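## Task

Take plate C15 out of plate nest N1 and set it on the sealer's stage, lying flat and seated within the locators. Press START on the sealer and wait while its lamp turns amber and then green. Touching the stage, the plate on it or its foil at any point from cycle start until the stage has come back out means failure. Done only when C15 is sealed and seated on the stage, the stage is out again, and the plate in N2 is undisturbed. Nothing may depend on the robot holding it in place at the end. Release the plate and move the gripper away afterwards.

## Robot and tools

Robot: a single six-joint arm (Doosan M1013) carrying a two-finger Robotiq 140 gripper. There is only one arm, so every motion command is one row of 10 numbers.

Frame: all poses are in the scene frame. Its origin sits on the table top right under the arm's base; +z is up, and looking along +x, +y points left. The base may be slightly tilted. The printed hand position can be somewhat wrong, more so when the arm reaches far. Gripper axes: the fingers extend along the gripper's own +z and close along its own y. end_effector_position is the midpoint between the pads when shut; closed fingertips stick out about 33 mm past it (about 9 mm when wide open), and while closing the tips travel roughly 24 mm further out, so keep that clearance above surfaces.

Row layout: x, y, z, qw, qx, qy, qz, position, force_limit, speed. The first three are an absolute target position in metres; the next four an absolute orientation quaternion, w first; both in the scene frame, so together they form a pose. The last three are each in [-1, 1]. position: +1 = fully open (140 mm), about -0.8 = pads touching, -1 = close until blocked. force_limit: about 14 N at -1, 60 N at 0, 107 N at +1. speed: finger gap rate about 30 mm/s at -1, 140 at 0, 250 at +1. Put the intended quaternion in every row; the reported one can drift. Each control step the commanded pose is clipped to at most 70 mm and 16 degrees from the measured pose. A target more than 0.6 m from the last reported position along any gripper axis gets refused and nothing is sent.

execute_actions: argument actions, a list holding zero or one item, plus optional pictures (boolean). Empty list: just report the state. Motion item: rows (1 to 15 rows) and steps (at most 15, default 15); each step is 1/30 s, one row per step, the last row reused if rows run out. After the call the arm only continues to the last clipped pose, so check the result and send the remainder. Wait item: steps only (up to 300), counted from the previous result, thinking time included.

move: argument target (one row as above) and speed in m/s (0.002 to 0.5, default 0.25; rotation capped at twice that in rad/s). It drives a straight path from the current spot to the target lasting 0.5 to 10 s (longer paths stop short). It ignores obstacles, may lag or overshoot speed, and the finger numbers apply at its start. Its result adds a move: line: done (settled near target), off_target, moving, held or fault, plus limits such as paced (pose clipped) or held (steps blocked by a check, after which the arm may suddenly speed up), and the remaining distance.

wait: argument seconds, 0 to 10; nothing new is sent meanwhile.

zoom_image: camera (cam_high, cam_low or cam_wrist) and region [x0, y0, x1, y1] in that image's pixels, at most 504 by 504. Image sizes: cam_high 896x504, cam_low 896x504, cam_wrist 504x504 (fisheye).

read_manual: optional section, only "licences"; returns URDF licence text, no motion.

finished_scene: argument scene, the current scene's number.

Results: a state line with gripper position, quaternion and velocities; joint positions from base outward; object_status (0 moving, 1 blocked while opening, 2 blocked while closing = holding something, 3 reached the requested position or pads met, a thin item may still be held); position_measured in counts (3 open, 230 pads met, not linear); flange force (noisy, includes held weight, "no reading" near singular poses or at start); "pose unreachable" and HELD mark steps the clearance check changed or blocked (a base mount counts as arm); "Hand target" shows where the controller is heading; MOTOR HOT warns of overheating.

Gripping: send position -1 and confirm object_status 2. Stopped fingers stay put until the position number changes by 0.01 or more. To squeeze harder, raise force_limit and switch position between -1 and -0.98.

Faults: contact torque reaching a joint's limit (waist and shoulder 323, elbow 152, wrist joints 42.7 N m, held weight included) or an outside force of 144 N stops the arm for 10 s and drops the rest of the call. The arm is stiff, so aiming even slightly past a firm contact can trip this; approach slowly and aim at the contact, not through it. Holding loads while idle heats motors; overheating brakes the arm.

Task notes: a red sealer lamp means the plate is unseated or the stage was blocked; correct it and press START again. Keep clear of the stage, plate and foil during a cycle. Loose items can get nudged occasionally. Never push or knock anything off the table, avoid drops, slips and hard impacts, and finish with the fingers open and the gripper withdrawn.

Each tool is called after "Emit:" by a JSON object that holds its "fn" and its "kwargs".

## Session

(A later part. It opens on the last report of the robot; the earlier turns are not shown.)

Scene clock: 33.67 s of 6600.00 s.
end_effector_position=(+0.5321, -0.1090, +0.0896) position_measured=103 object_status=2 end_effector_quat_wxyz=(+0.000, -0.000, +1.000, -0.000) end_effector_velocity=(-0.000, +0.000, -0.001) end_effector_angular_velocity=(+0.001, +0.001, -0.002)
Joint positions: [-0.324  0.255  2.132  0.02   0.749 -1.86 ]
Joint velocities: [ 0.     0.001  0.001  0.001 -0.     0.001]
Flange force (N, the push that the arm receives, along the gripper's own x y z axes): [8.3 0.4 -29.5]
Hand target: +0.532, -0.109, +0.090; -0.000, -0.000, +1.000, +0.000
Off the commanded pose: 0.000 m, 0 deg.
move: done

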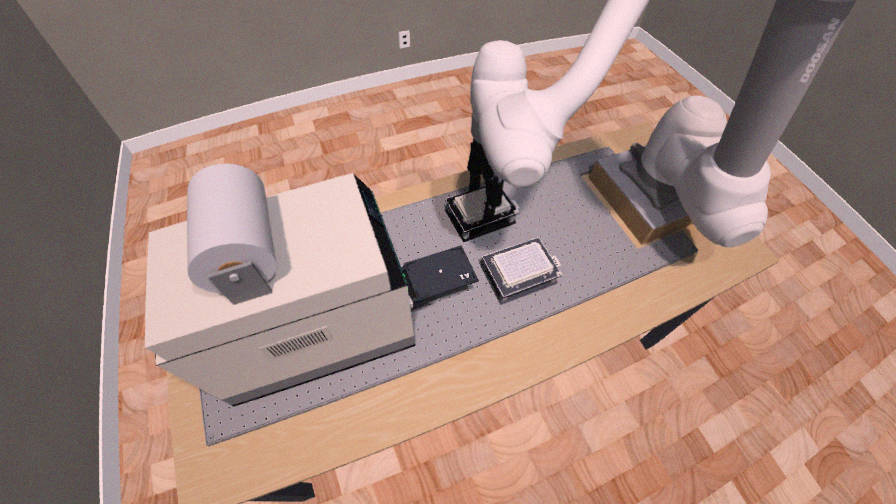

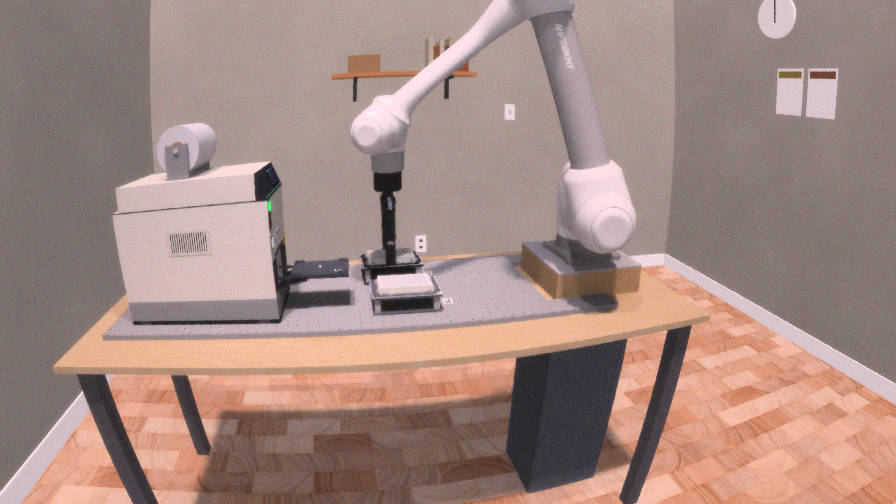

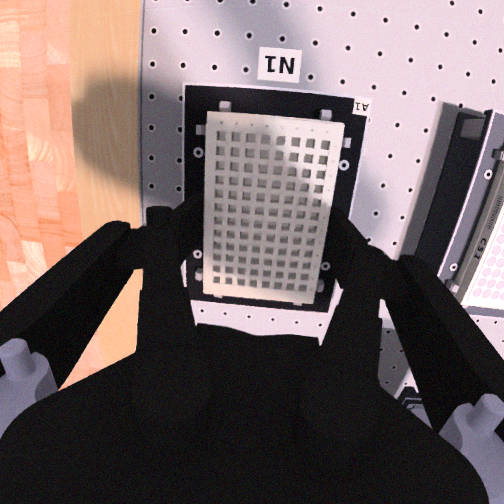

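Emit:
{"fn": "move", "kwargs": {"target": [0.532,-0.109,0.15,0,0,1,0,-1,-0.6,-1], "speed": 0.08}}

Emit:
{"fn": "move", "kwargs": {"target": [0.73,0.04,0.15,0,0,1,0,-1,-0.6,-1], "speed": 0.15}}

Emit:
{"fn": "zoom_image", "kwargs": {"camera": "cam_low", "region": [250,170,410,300]}}

Emit:
{"fn": "zoom_image", "kwargs": {"camera": "cam_high", "region": [350,170,530,320]}}

Scene clock: 36.60 s of 6600.00 s.
end_effector_position=(+0.5321, -0.1090, +0.1499) position_measured=103 object_status=2 end_effector_quat_wxyz=(-0.000, -0.000, +1.000, +0.000) end_effector_velocity=(-0.001, +0.000, -0.000) end_effector_angular_velocity=(+0.001, +0.002, -0.000)
Joint positions: [-0.326  0.177  2.087  0.018  0.871 -1.859]
Joint velocities: [-0.    -0.     0.001  0.     0.002 -0.   ]
Flange force (N, the push that the arm receives, along the gripper's own x y z axes): [2.1 0.7 -3.5]
Hand target: +0.532, -0.109, +0.150; +0.000, -0.000, +1.000, +0.000
Off the commanded pose: 0.000 m, 0 deg.
move: done

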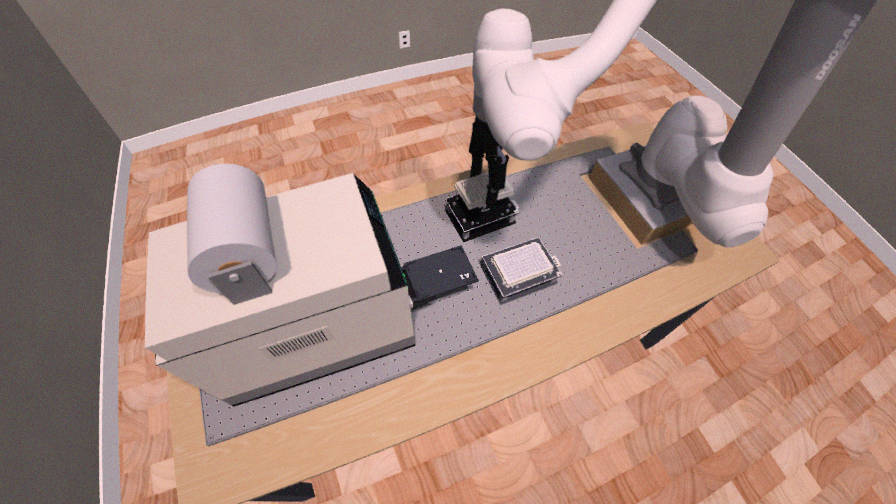

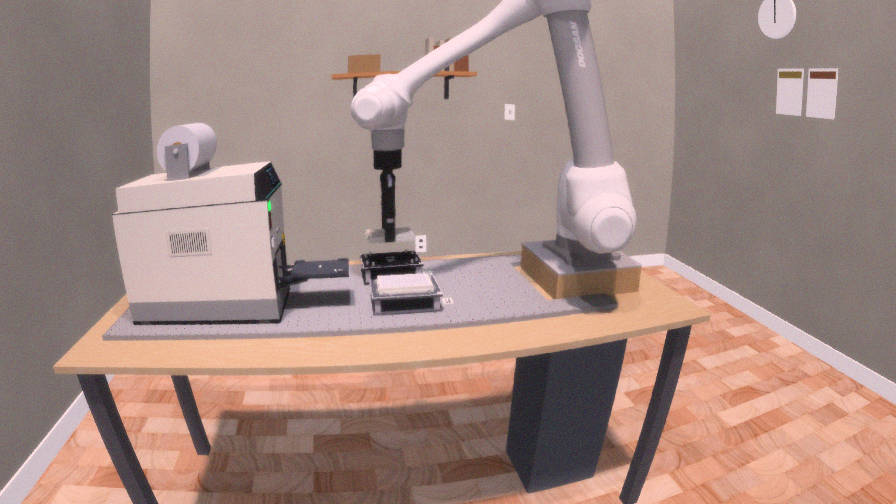

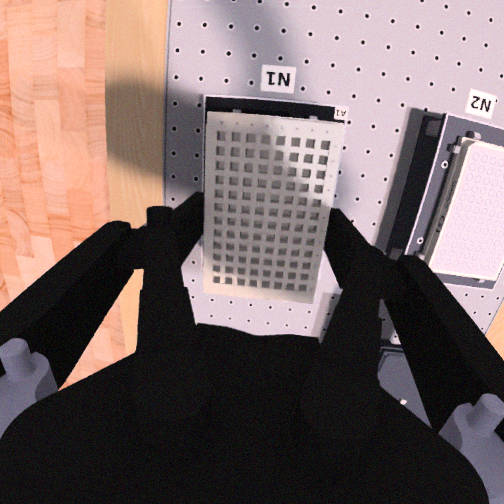

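Scene clock: 38.63 s of 6600.00 s.
end_effector_position=(+0.7301, +0.0395, +0.1499) position_measured=103 object_status=2 end_effector_quat_wxyz=(-0.000, -0.000, +1.000, -0.000) end_effector_velocity=(-0.000, -0.000, +0.000) end_effector_angular_velocity=(-0.001, +0.001, +0.001)
Joint positions: [-0.049  0.431  1.721  0.013  0.981 -1.578]
Joint velocities: [ 0.     0.    -0.    -0.001  0.001  0.   ]
Flange force (N, the push that the arm receives, along the gripper's own x y z axes): [3.2 0.8 -4.7]
Hand target: +0.730, +0.040, +0.150; -0.000, -0.000, +1.000, -0.000
Off the commanded pose: 0.000 m, 0 deg.
move: done

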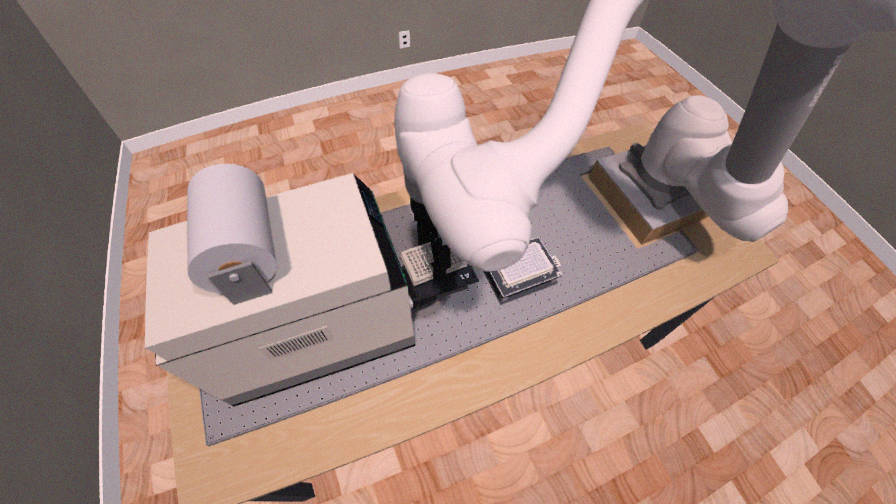

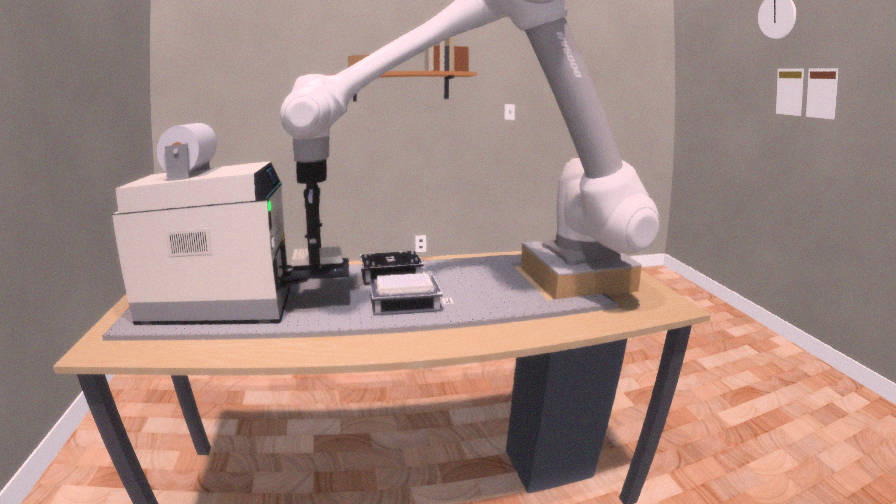

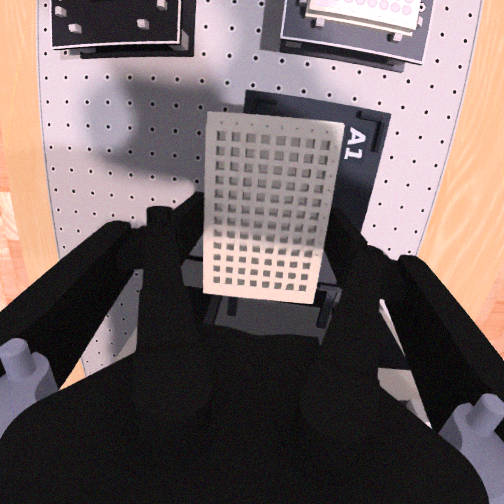

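Region (250, 170, 410, 300) of cam_low's 896x504 image, scaled by 3.150, with more detail than that image has; it fills the top 410 rows of this view, and the rest is white.

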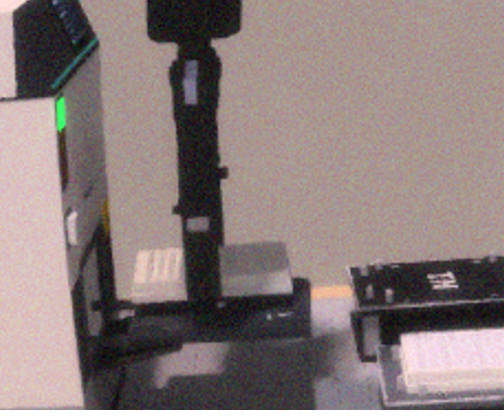

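Region (350, 170, 530, 320) of cam_high's 896x504 image, scaled by 2.800, with more detail than that image has.

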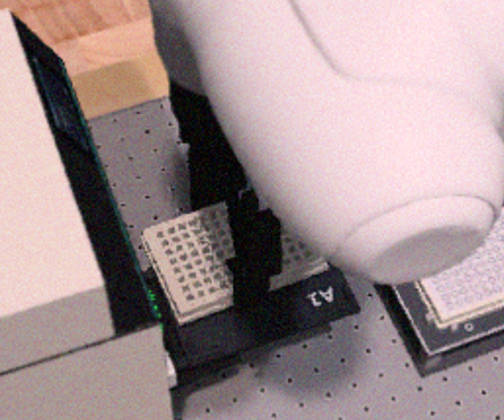

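Emit:
{"fn": "move", "kwargs": {"target": [0.718,0.073,0.15,0,0,1,0,-1,-0.6,-1], "speed": 0.06}}

Emit:
{"fn": "zoom_image", "kwargs": {"camera": "cam_wrist", "region": [150,60,410,340]}}

Emit:
{"fn": "zoom_image", "kwargs": {"camera": "cam_low", "region": [270,220,370,300]}}

Scene clock: 40.80 s of 6600.00 s.
end_effector_position=(+0.7180, +0.0729, +0.1500) position_measured=103 object_status=2 end_effector_quat_wxyz=(-0.000, -0.000, +1.000, -0.000) end_effector_velocity=(-0.000, +0.000, +0.000) end_effector_angular_velocity=(+0.000, +0.000, -0.001)
Joint positions: [-0.003  0.417  1.741  0.013  0.973 -1.531]
Joint velocities: [ 0.    -0.     0.     0.     0.001  0.002]
Flange force (N, the push that the arm receives, along the gripper's own x y z axes): [2.3 -3.0 -4.2]
Hand target: +0.718, +0.073, +0.150; -0.000, +0.000, +1.000, -0.000
Off the commanded pose: 0.000 m, 0 deg.
move: done

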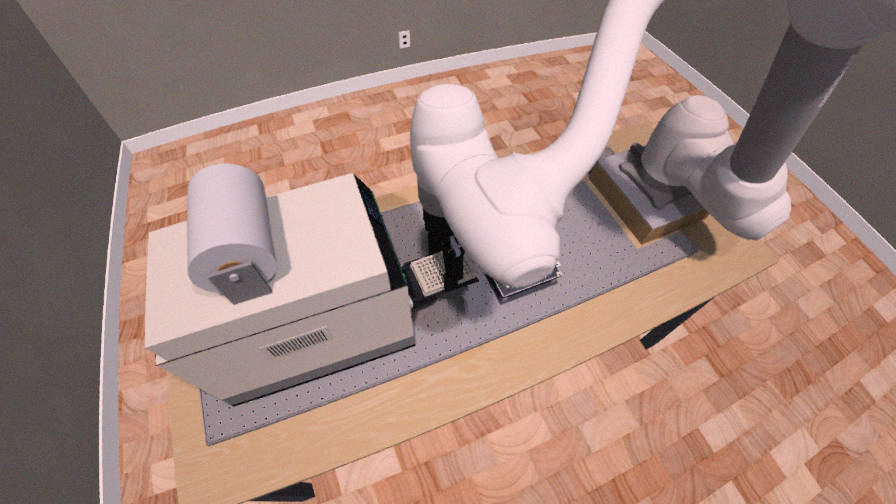

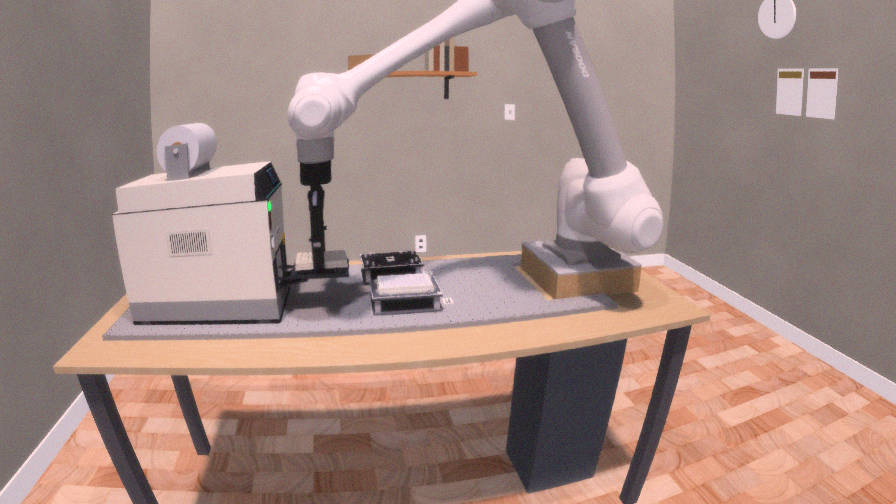

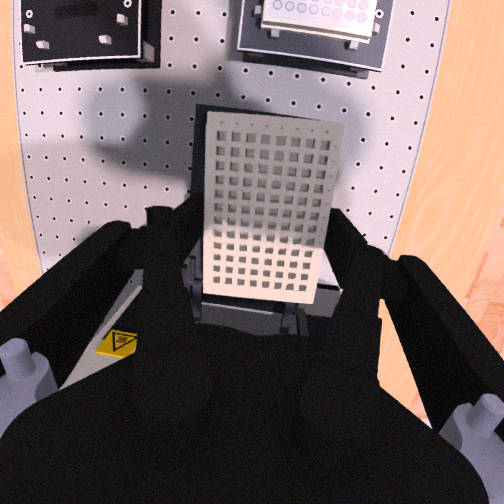

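Region (150, 60, 410, 340) of cam_wrist's 504x504 image, scaled by 1.800, with more detail than that image has; it fills the left 468 columns of this view, and the rest is white.

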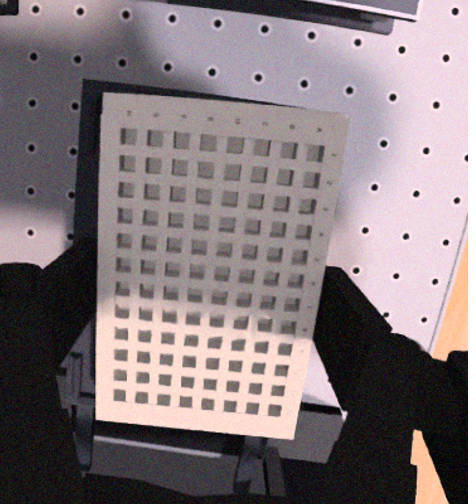

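Region (270, 220, 370, 300) of cam_low's 896x504 image, scaled by 5.040, with more detail than that image has; it fills the top 403 rows of this view, and the rest is white.

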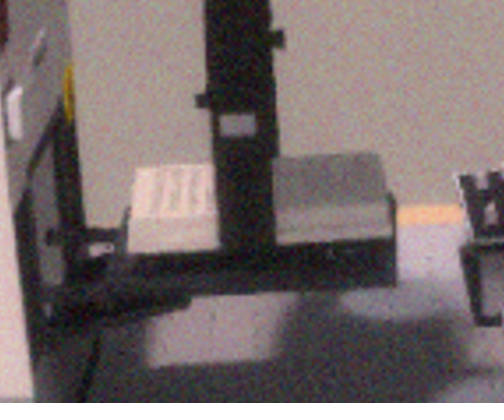

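Emit:
{"fn": "move", "kwargs": {"target": [0.716,0.068,0.153,0,0.0218,0.9998,0,-1,-0.6,-1], "speed": 0.03}}

Emit:
{"fn": "zoom_image", "kwargs": {"camera": "cam_wrist", "region": [150,60,410,340]}}

Emit:
{"fn": "zoom_image", "kwargs": {"camera": "cam_high", "region": [390,230,500,320]}}

Scene clock: 43.53 s of 6600.00 s.
end_effector_position=(+0.7160, +0.0680, +0.1530) position_measured=103 object_status=2 end_effector_quat_wxyz=(+0.000, +0.022, +1.000, +0.000) end_effector_velocity=(+0.000, -0.000, +0.000) end_effector_angular_velocity=(-0.001, -0.001, +0.000)
Joint positions: [-0.01   0.411  1.744  0.014  0.976 -1.495]
Joint velocities: [-0.    -0.     0.    -0.001 -0.001  0.   ]
Flange force (N, the push that the arm receives, along the gripper's own x y z axes): [1.6 -0.3 -5.1]
Hand target: +0.716, +0.068, +0.153; +0.000, +0.022, +1.000, +0.000
Off the commanded pose: 0.000 m, 0 deg.
move: done

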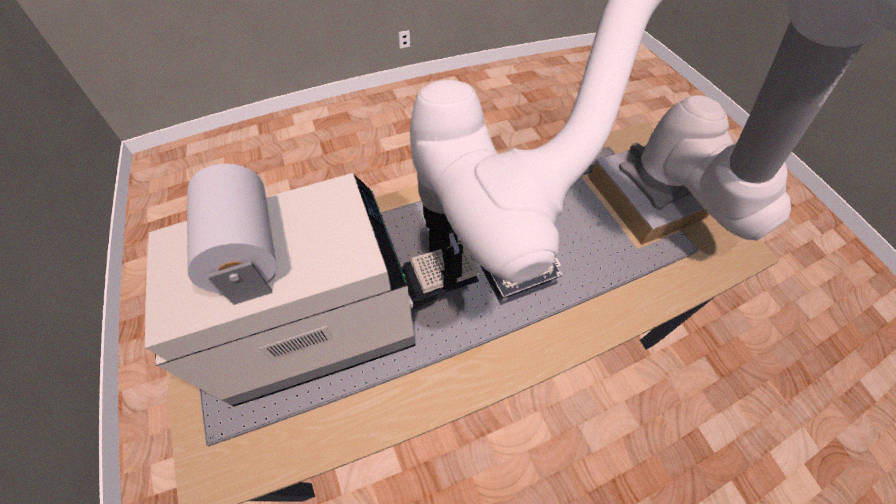

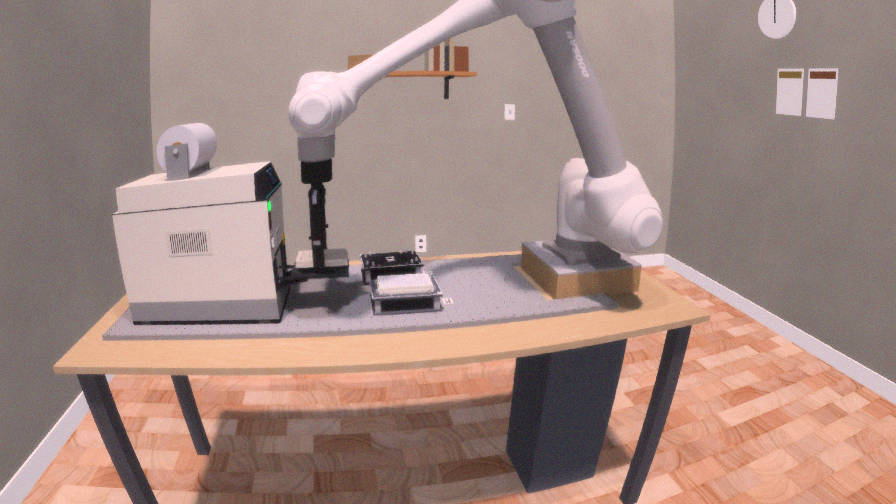

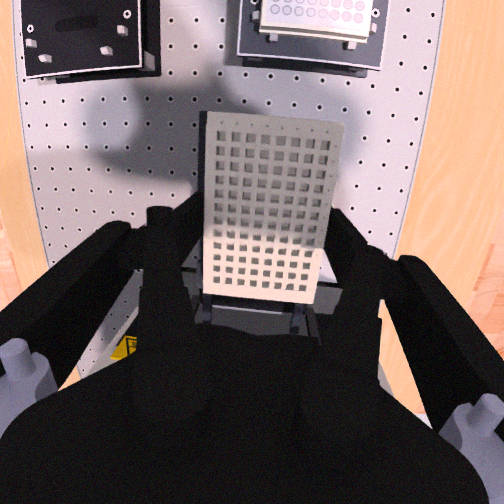

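Region (150, 60, 410, 340) of cam_wrist's 504x504 image, scaled by 1.800, with more detail than that image has; it fills the left 468 columns of this view, and the rest is white.

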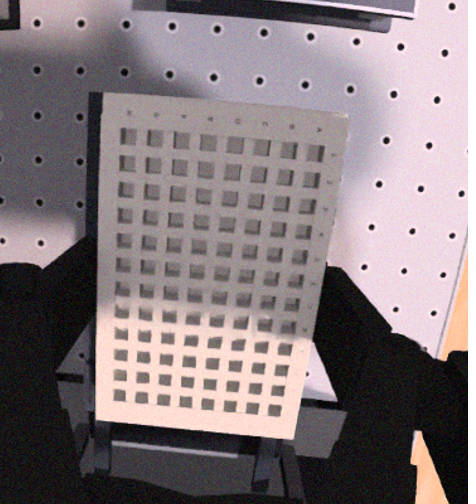

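Region (390, 230, 500, 320) of cam_high's 896x504 image, scaled by 4.582, with more detail than that image has; it fills the top 412 rows of this view, and the rest is white.

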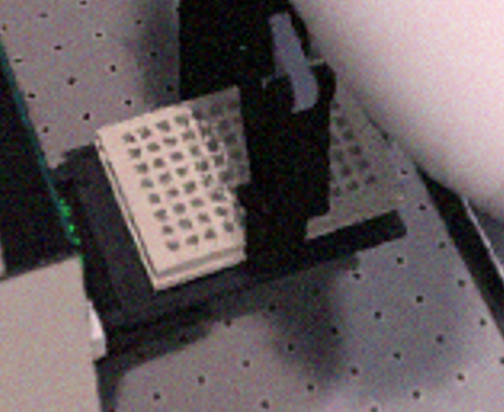

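Emit:
{"fn": "move", "kwargs": {"target": [0.719,0.065,0.144,0,0.0218,0.9998,0,-1,-0.6,-1], "speed": 0.01}}

Emit:
{"fn": "zoom_image", "kwargs": {"camera": "cam_wrist", "region": [150,60,410,340]}}

Emit:
{"fn": "zoom_image", "kwargs": {"camera": "cam_low", "region": [270,220,370,300]}}

Scene clock: 46.67 s of 6600.00 s.
end_effector_position=(+0.7190, +0.0650, +0.1440) position_measured=103 object_status=2 end_effector_quat_wxyz=(+0.000, +0.022, +1.000, +0.000) end_effector_velocity=(+0.000, -0.000, +0.000) end_effector_angular_velocity=(-0.000, -0.000, -0.001)
Joint positions: [-0.014  0.423  1.745  0.014  0.964 -1.499]
Joint velocities: [-0.     0.    -0.    -0.     0.     0.001]
Flange force (N, the push that the arm receives, along the gripper's own x y z axes): [3.3 -1.0 -4.6]
Hand target: +0.719, +0.065, +0.144; +0.000, +0.022, +1.000, +0.000
Off the commanded pose: 0.000 m, 0 deg.
move: done

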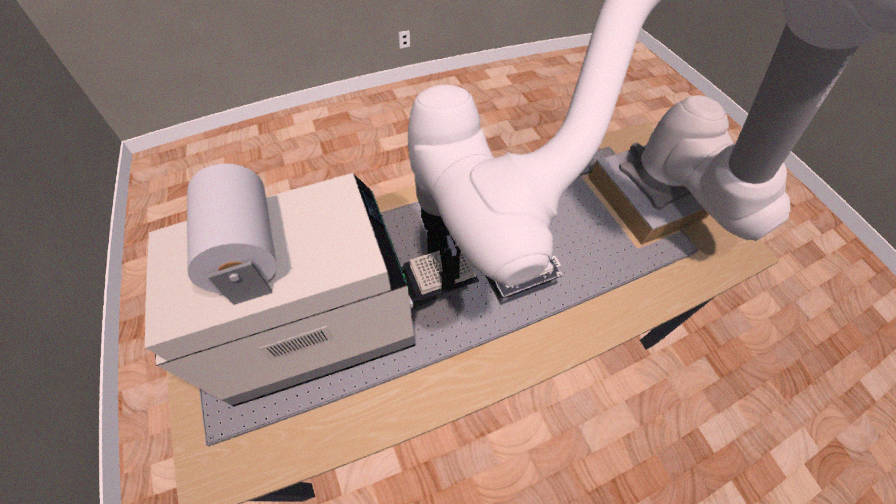

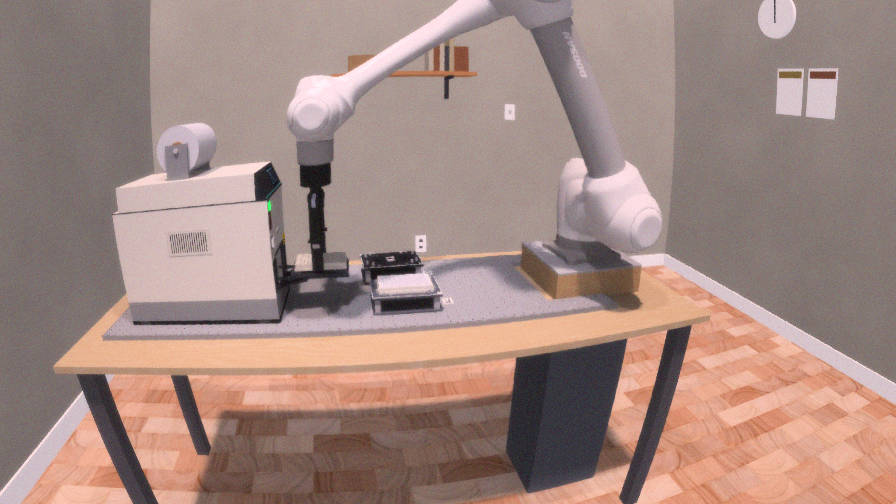

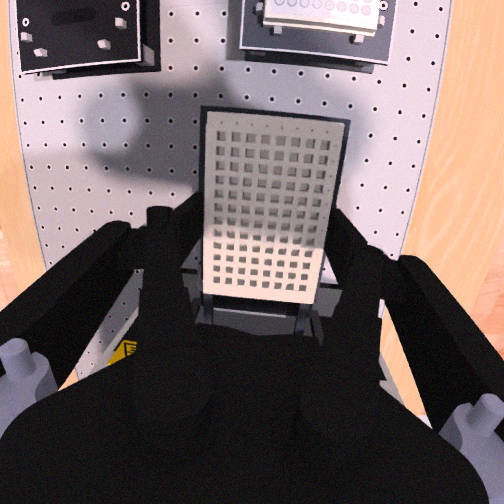

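Region (150, 60, 410, 340) of cam_wrist's 504x504 image, scaled by 1.800, with more detail than that image has; it fills the left 468 columns of this view, and the rest is white.

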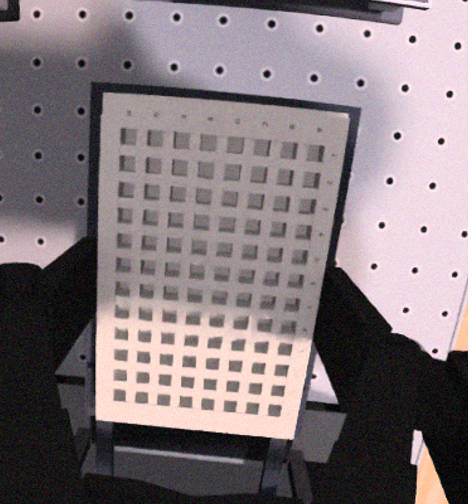

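Region (270, 220, 370, 300) of cam_low's 896x504 image, scaled by 5.040, with more detail than that image has; it fills the top 403 rows of this view, and the rest is white.

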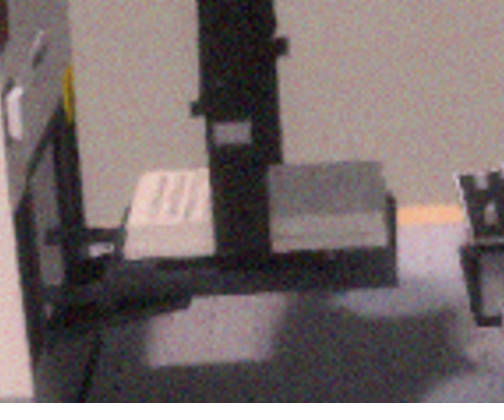

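Emit:
{"fn": "move", "kwargs": {"target": [0.72,0.065,0.14,0,0.0218,0.9998,0,-1,-0.6,-1], "speed": 0.006}}

Emit:
{"fn": "zoom_image", "kwargs": {"camera": "cam_low", "region": [270,220,370,300]}}

Emit:
{"fn": "zoom_image", "kwargs": {"camera": "cam_wrist", "region": [180,80,380,200]}}

Scene clock: 49.27 s of 6600.00 s.
end_effector_position=(+0.7200, +0.0649, +0.1400) position_measured=103 object_status=2 end_effector_quat_wxyz=(-0.000, +0.022, +1.000, -0.000) end_effector_velocity=(+0.000, +0.000, -0.001) end_effector_angular_velocity=(+0.001, +0.000, -0.000)
Joint positions: [-0.014  0.428  1.746  0.014  0.958 -1.499]
Joint velocities: [ 0.     0.001  0.     0.002 -0.001 -0.001]
Flange force (N, the push that the arm receives, along the gripper's own x y z axes): [2.4 -10.4 -12.5]
Hand target: +0.720, +0.065, +0.140; +0.000, +0.022, +1.000, -0.000
Off the commanded pose: 0.000 m, 0 deg.
move: done

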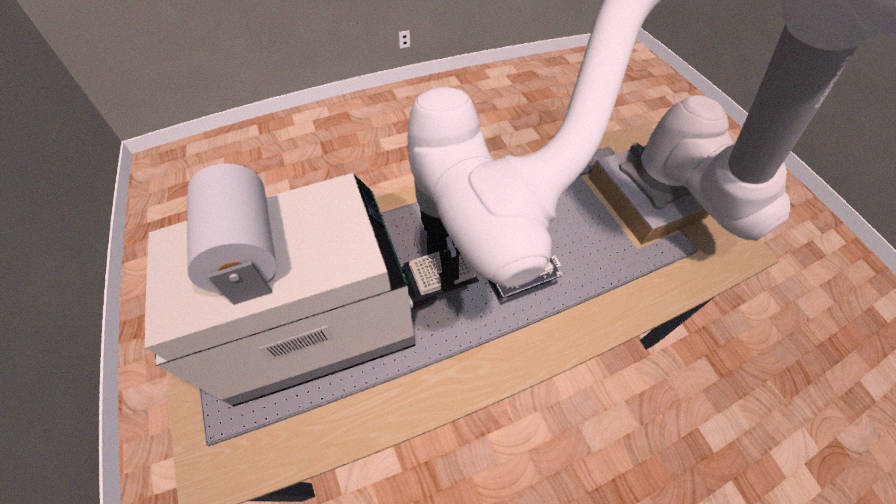

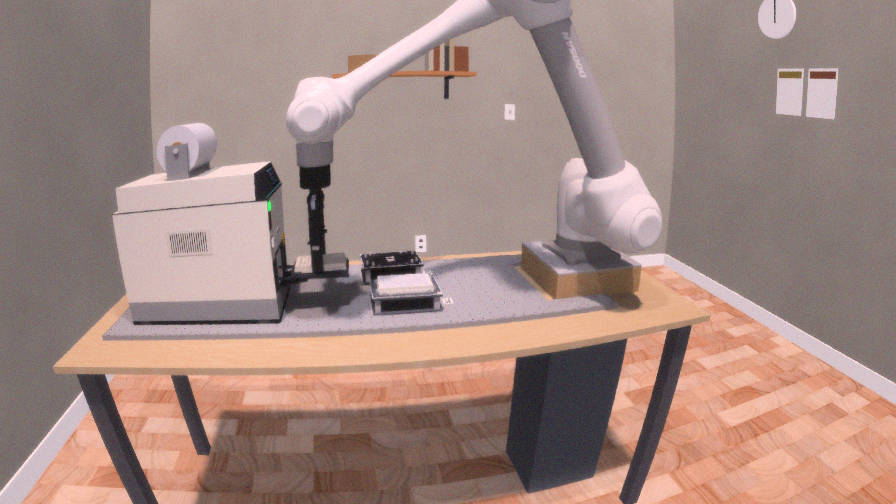

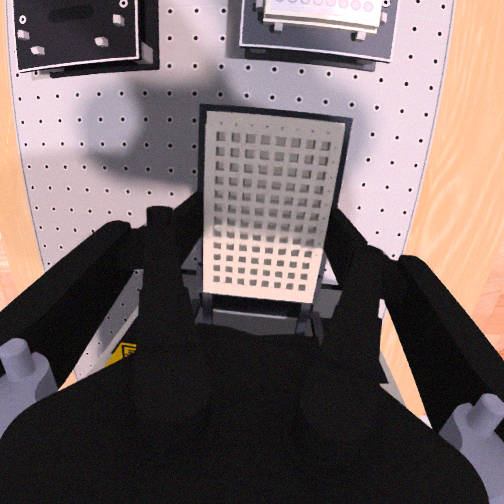

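Region (270, 220, 370, 300) of cam_low's 896x504 image, scaled by 5.040, with more detail than that image has; it fills the top 403 rows of this view, and the rest is white.

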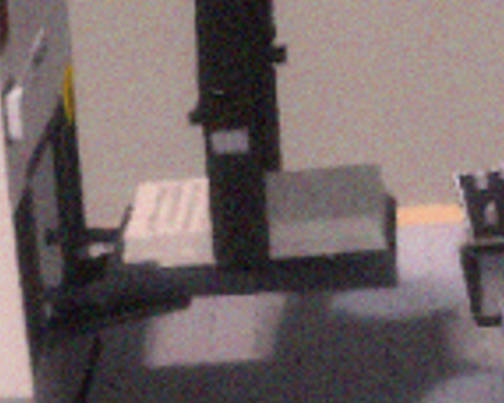

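Region (180, 80, 380, 200) of cam_wrist's 504x504 image, scaled by 2.520, with more detail than that image has; it fills the top 302 rows of this view, and the rest is white.

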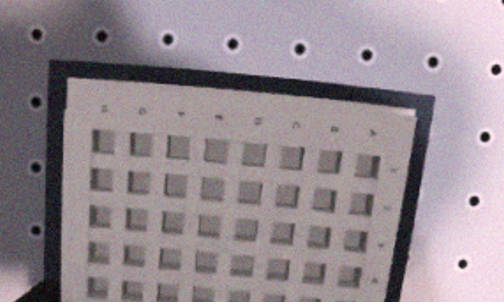

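Emit:
{"fn": "move", "kwargs": {"target": [0.7205,0.0638,0.139,0,0.0218,0.9998,0,-1,-0.6,-1], "speed": 0.004}}

Emit:
{"fn": "zoom_image", "kwargs": {"camera": "cam_low", "region": [270,220,370,300]}}

Scene clock: 51.27 s of 6600.00 s.
end_effector_position=(+0.7204, +0.0638, +0.1389) position_measured=103 object_status=2 end_effector_quat_wxyz=(-0.000, +0.022, +1.000, +0.000) end_effector_velocity=(-0.001, -0.000, -0.000) end_effector_angular_velocity=(-0.000, +0.002, +0.000)
Joint positions: [-0.015  0.43   1.746  0.014  0.956 -1.501]
Joint velocities: [-0.     0.     0.     0.     0.001 -0.   ]
Flange force (N, the push that the arm receives, along the gripper's own x y z axes): [-1.9 0.9 -15.8]
Hand target: +0.720, +0.064, +0.139; +0.000, +0.022, +1.000, +0.000
Off the commanded pose: 0.000 m, 0 deg.
move: done

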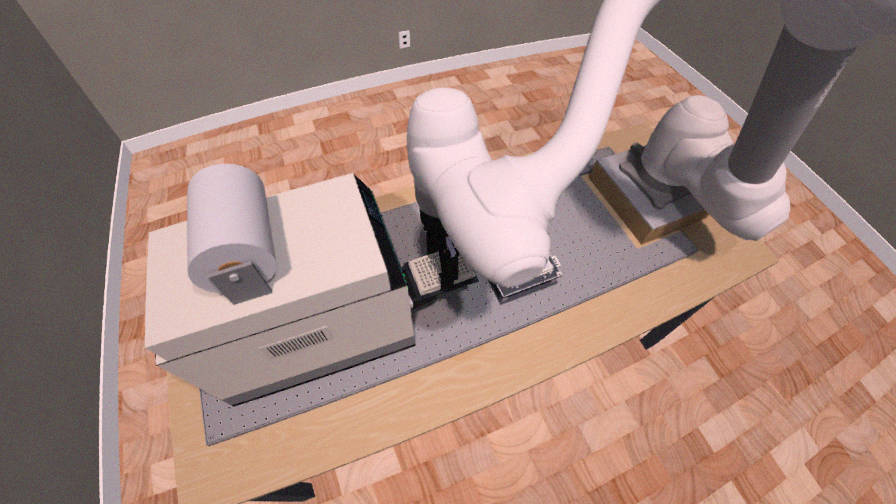

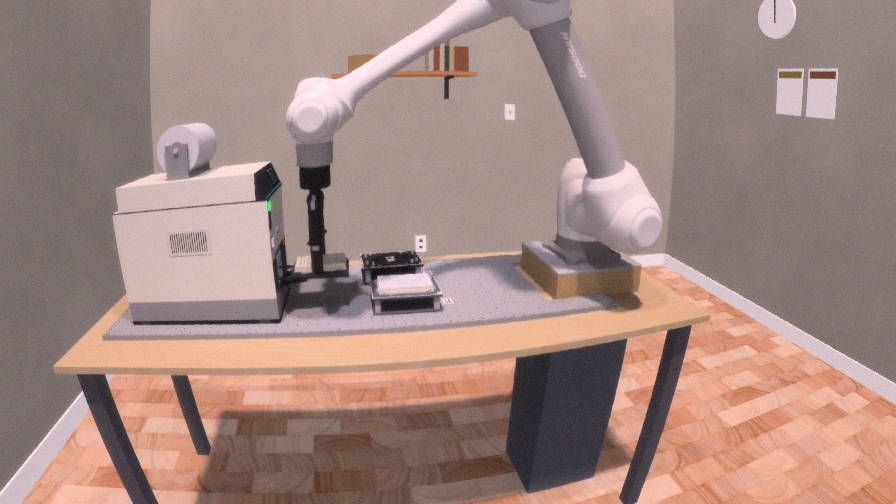

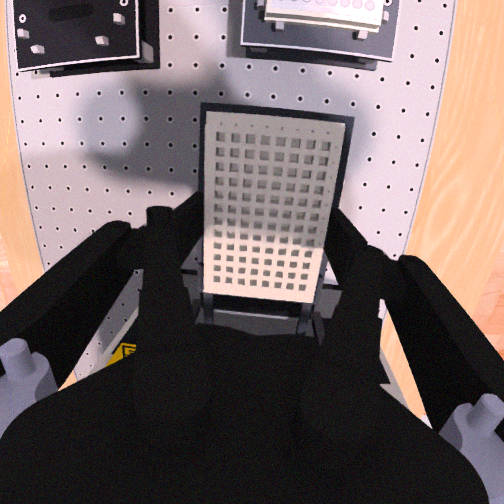

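Region (270, 220, 370, 300) of cam_low's 896x504 image, scaled by 5.040, with more detail than that image has; it fills the top 403 rows of this view, and the rest is white.

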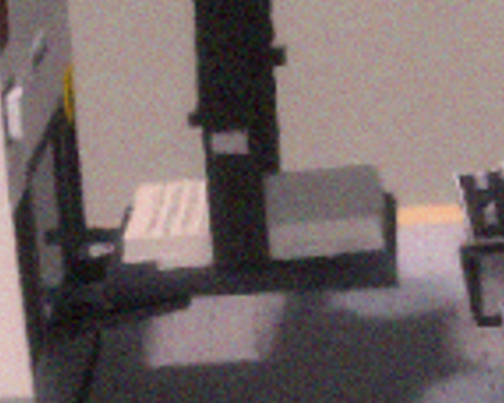

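Emit:
{"fn": "move", "kwargs": {"target": [0.7218,0.0638,0.1385,0,0.0218,0.9998,0,-1,-0.6,-1], "speed": 0.004}}

Emit:
{"fn": "zoom_image", "kwargs": {"camera": "cam_low", "region": [270,220,370,300]}}

Emit:
{"fn": "zoom_image", "kwargs": {"camera": "cam_wrist", "region": [180,80,380,200]}}

Scene clock: 53.33 s of 6600.00 s.
end_effector_position=(+0.7218, +0.0638, +0.1385) position_measured=103 object_status=2 end_effector_quat_wxyz=(-0.000, +0.022, +1.000, -0.000) end_effector_velocity=(+0.000, -0.001, -0.000) end_effector_angular_velocity=(-0.002, -0.000, +0.001)
Joint positions: [-0.016  0.432  1.743  0.014  0.957 -1.501]
Joint velocities: [-0.     0.    -0.    -0.002 -0.     0.   ]
Flange force (N, the push that the arm receives, along the gripper's own x y z axes): [3.3 3.9 -15.6]
Hand target: +0.722, +0.064, +0.138; -0.000, +0.022, +1.000, +0.000
Off the commanded pose: 0.000 m, 0 deg.
move: done

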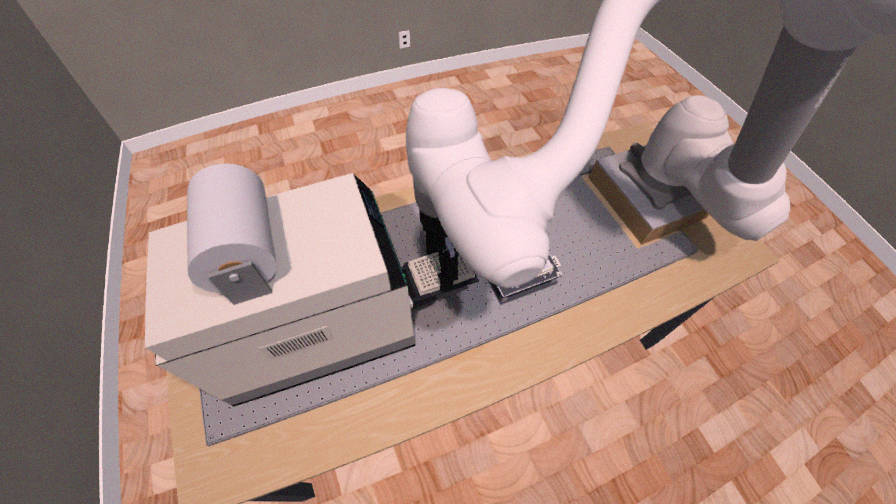

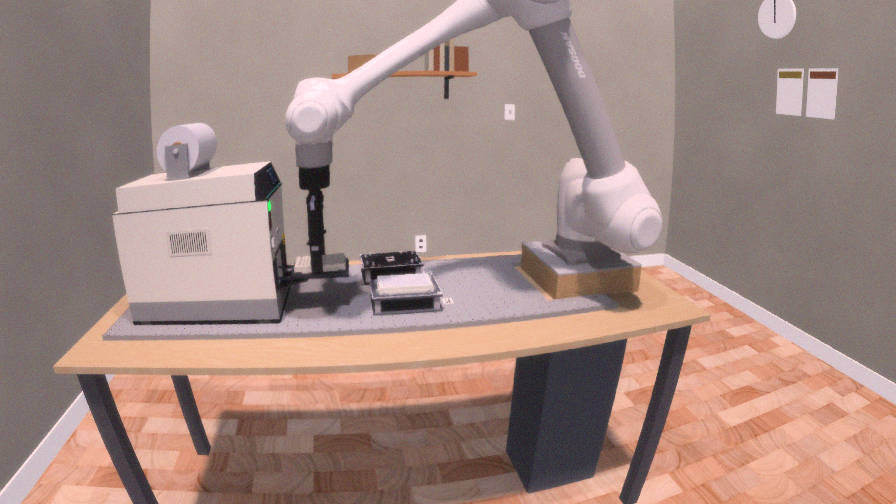

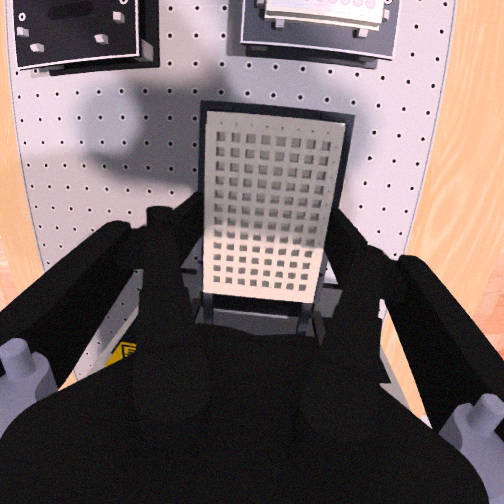

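Region (270, 220, 370, 300) of cam_low's 896x504 image, scaled by 5.040, with more detail than that image has; it fills the top 403 rows of this view, and the rest is white.

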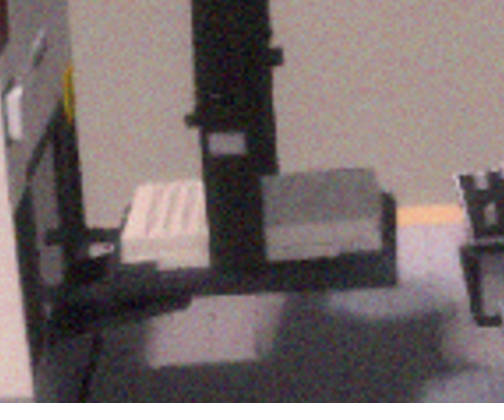

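Region (180, 80, 380, 200) of cam_wrist's 504x504 image, scaled by 2.520, with more detail than that image has; it fills the top 302 rows of this view, and the rest is white.

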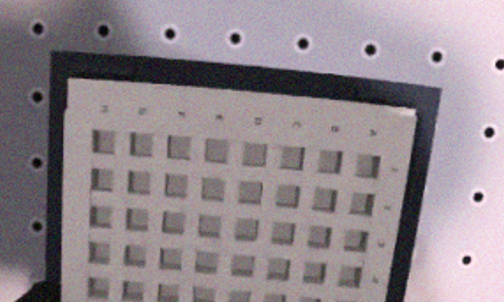

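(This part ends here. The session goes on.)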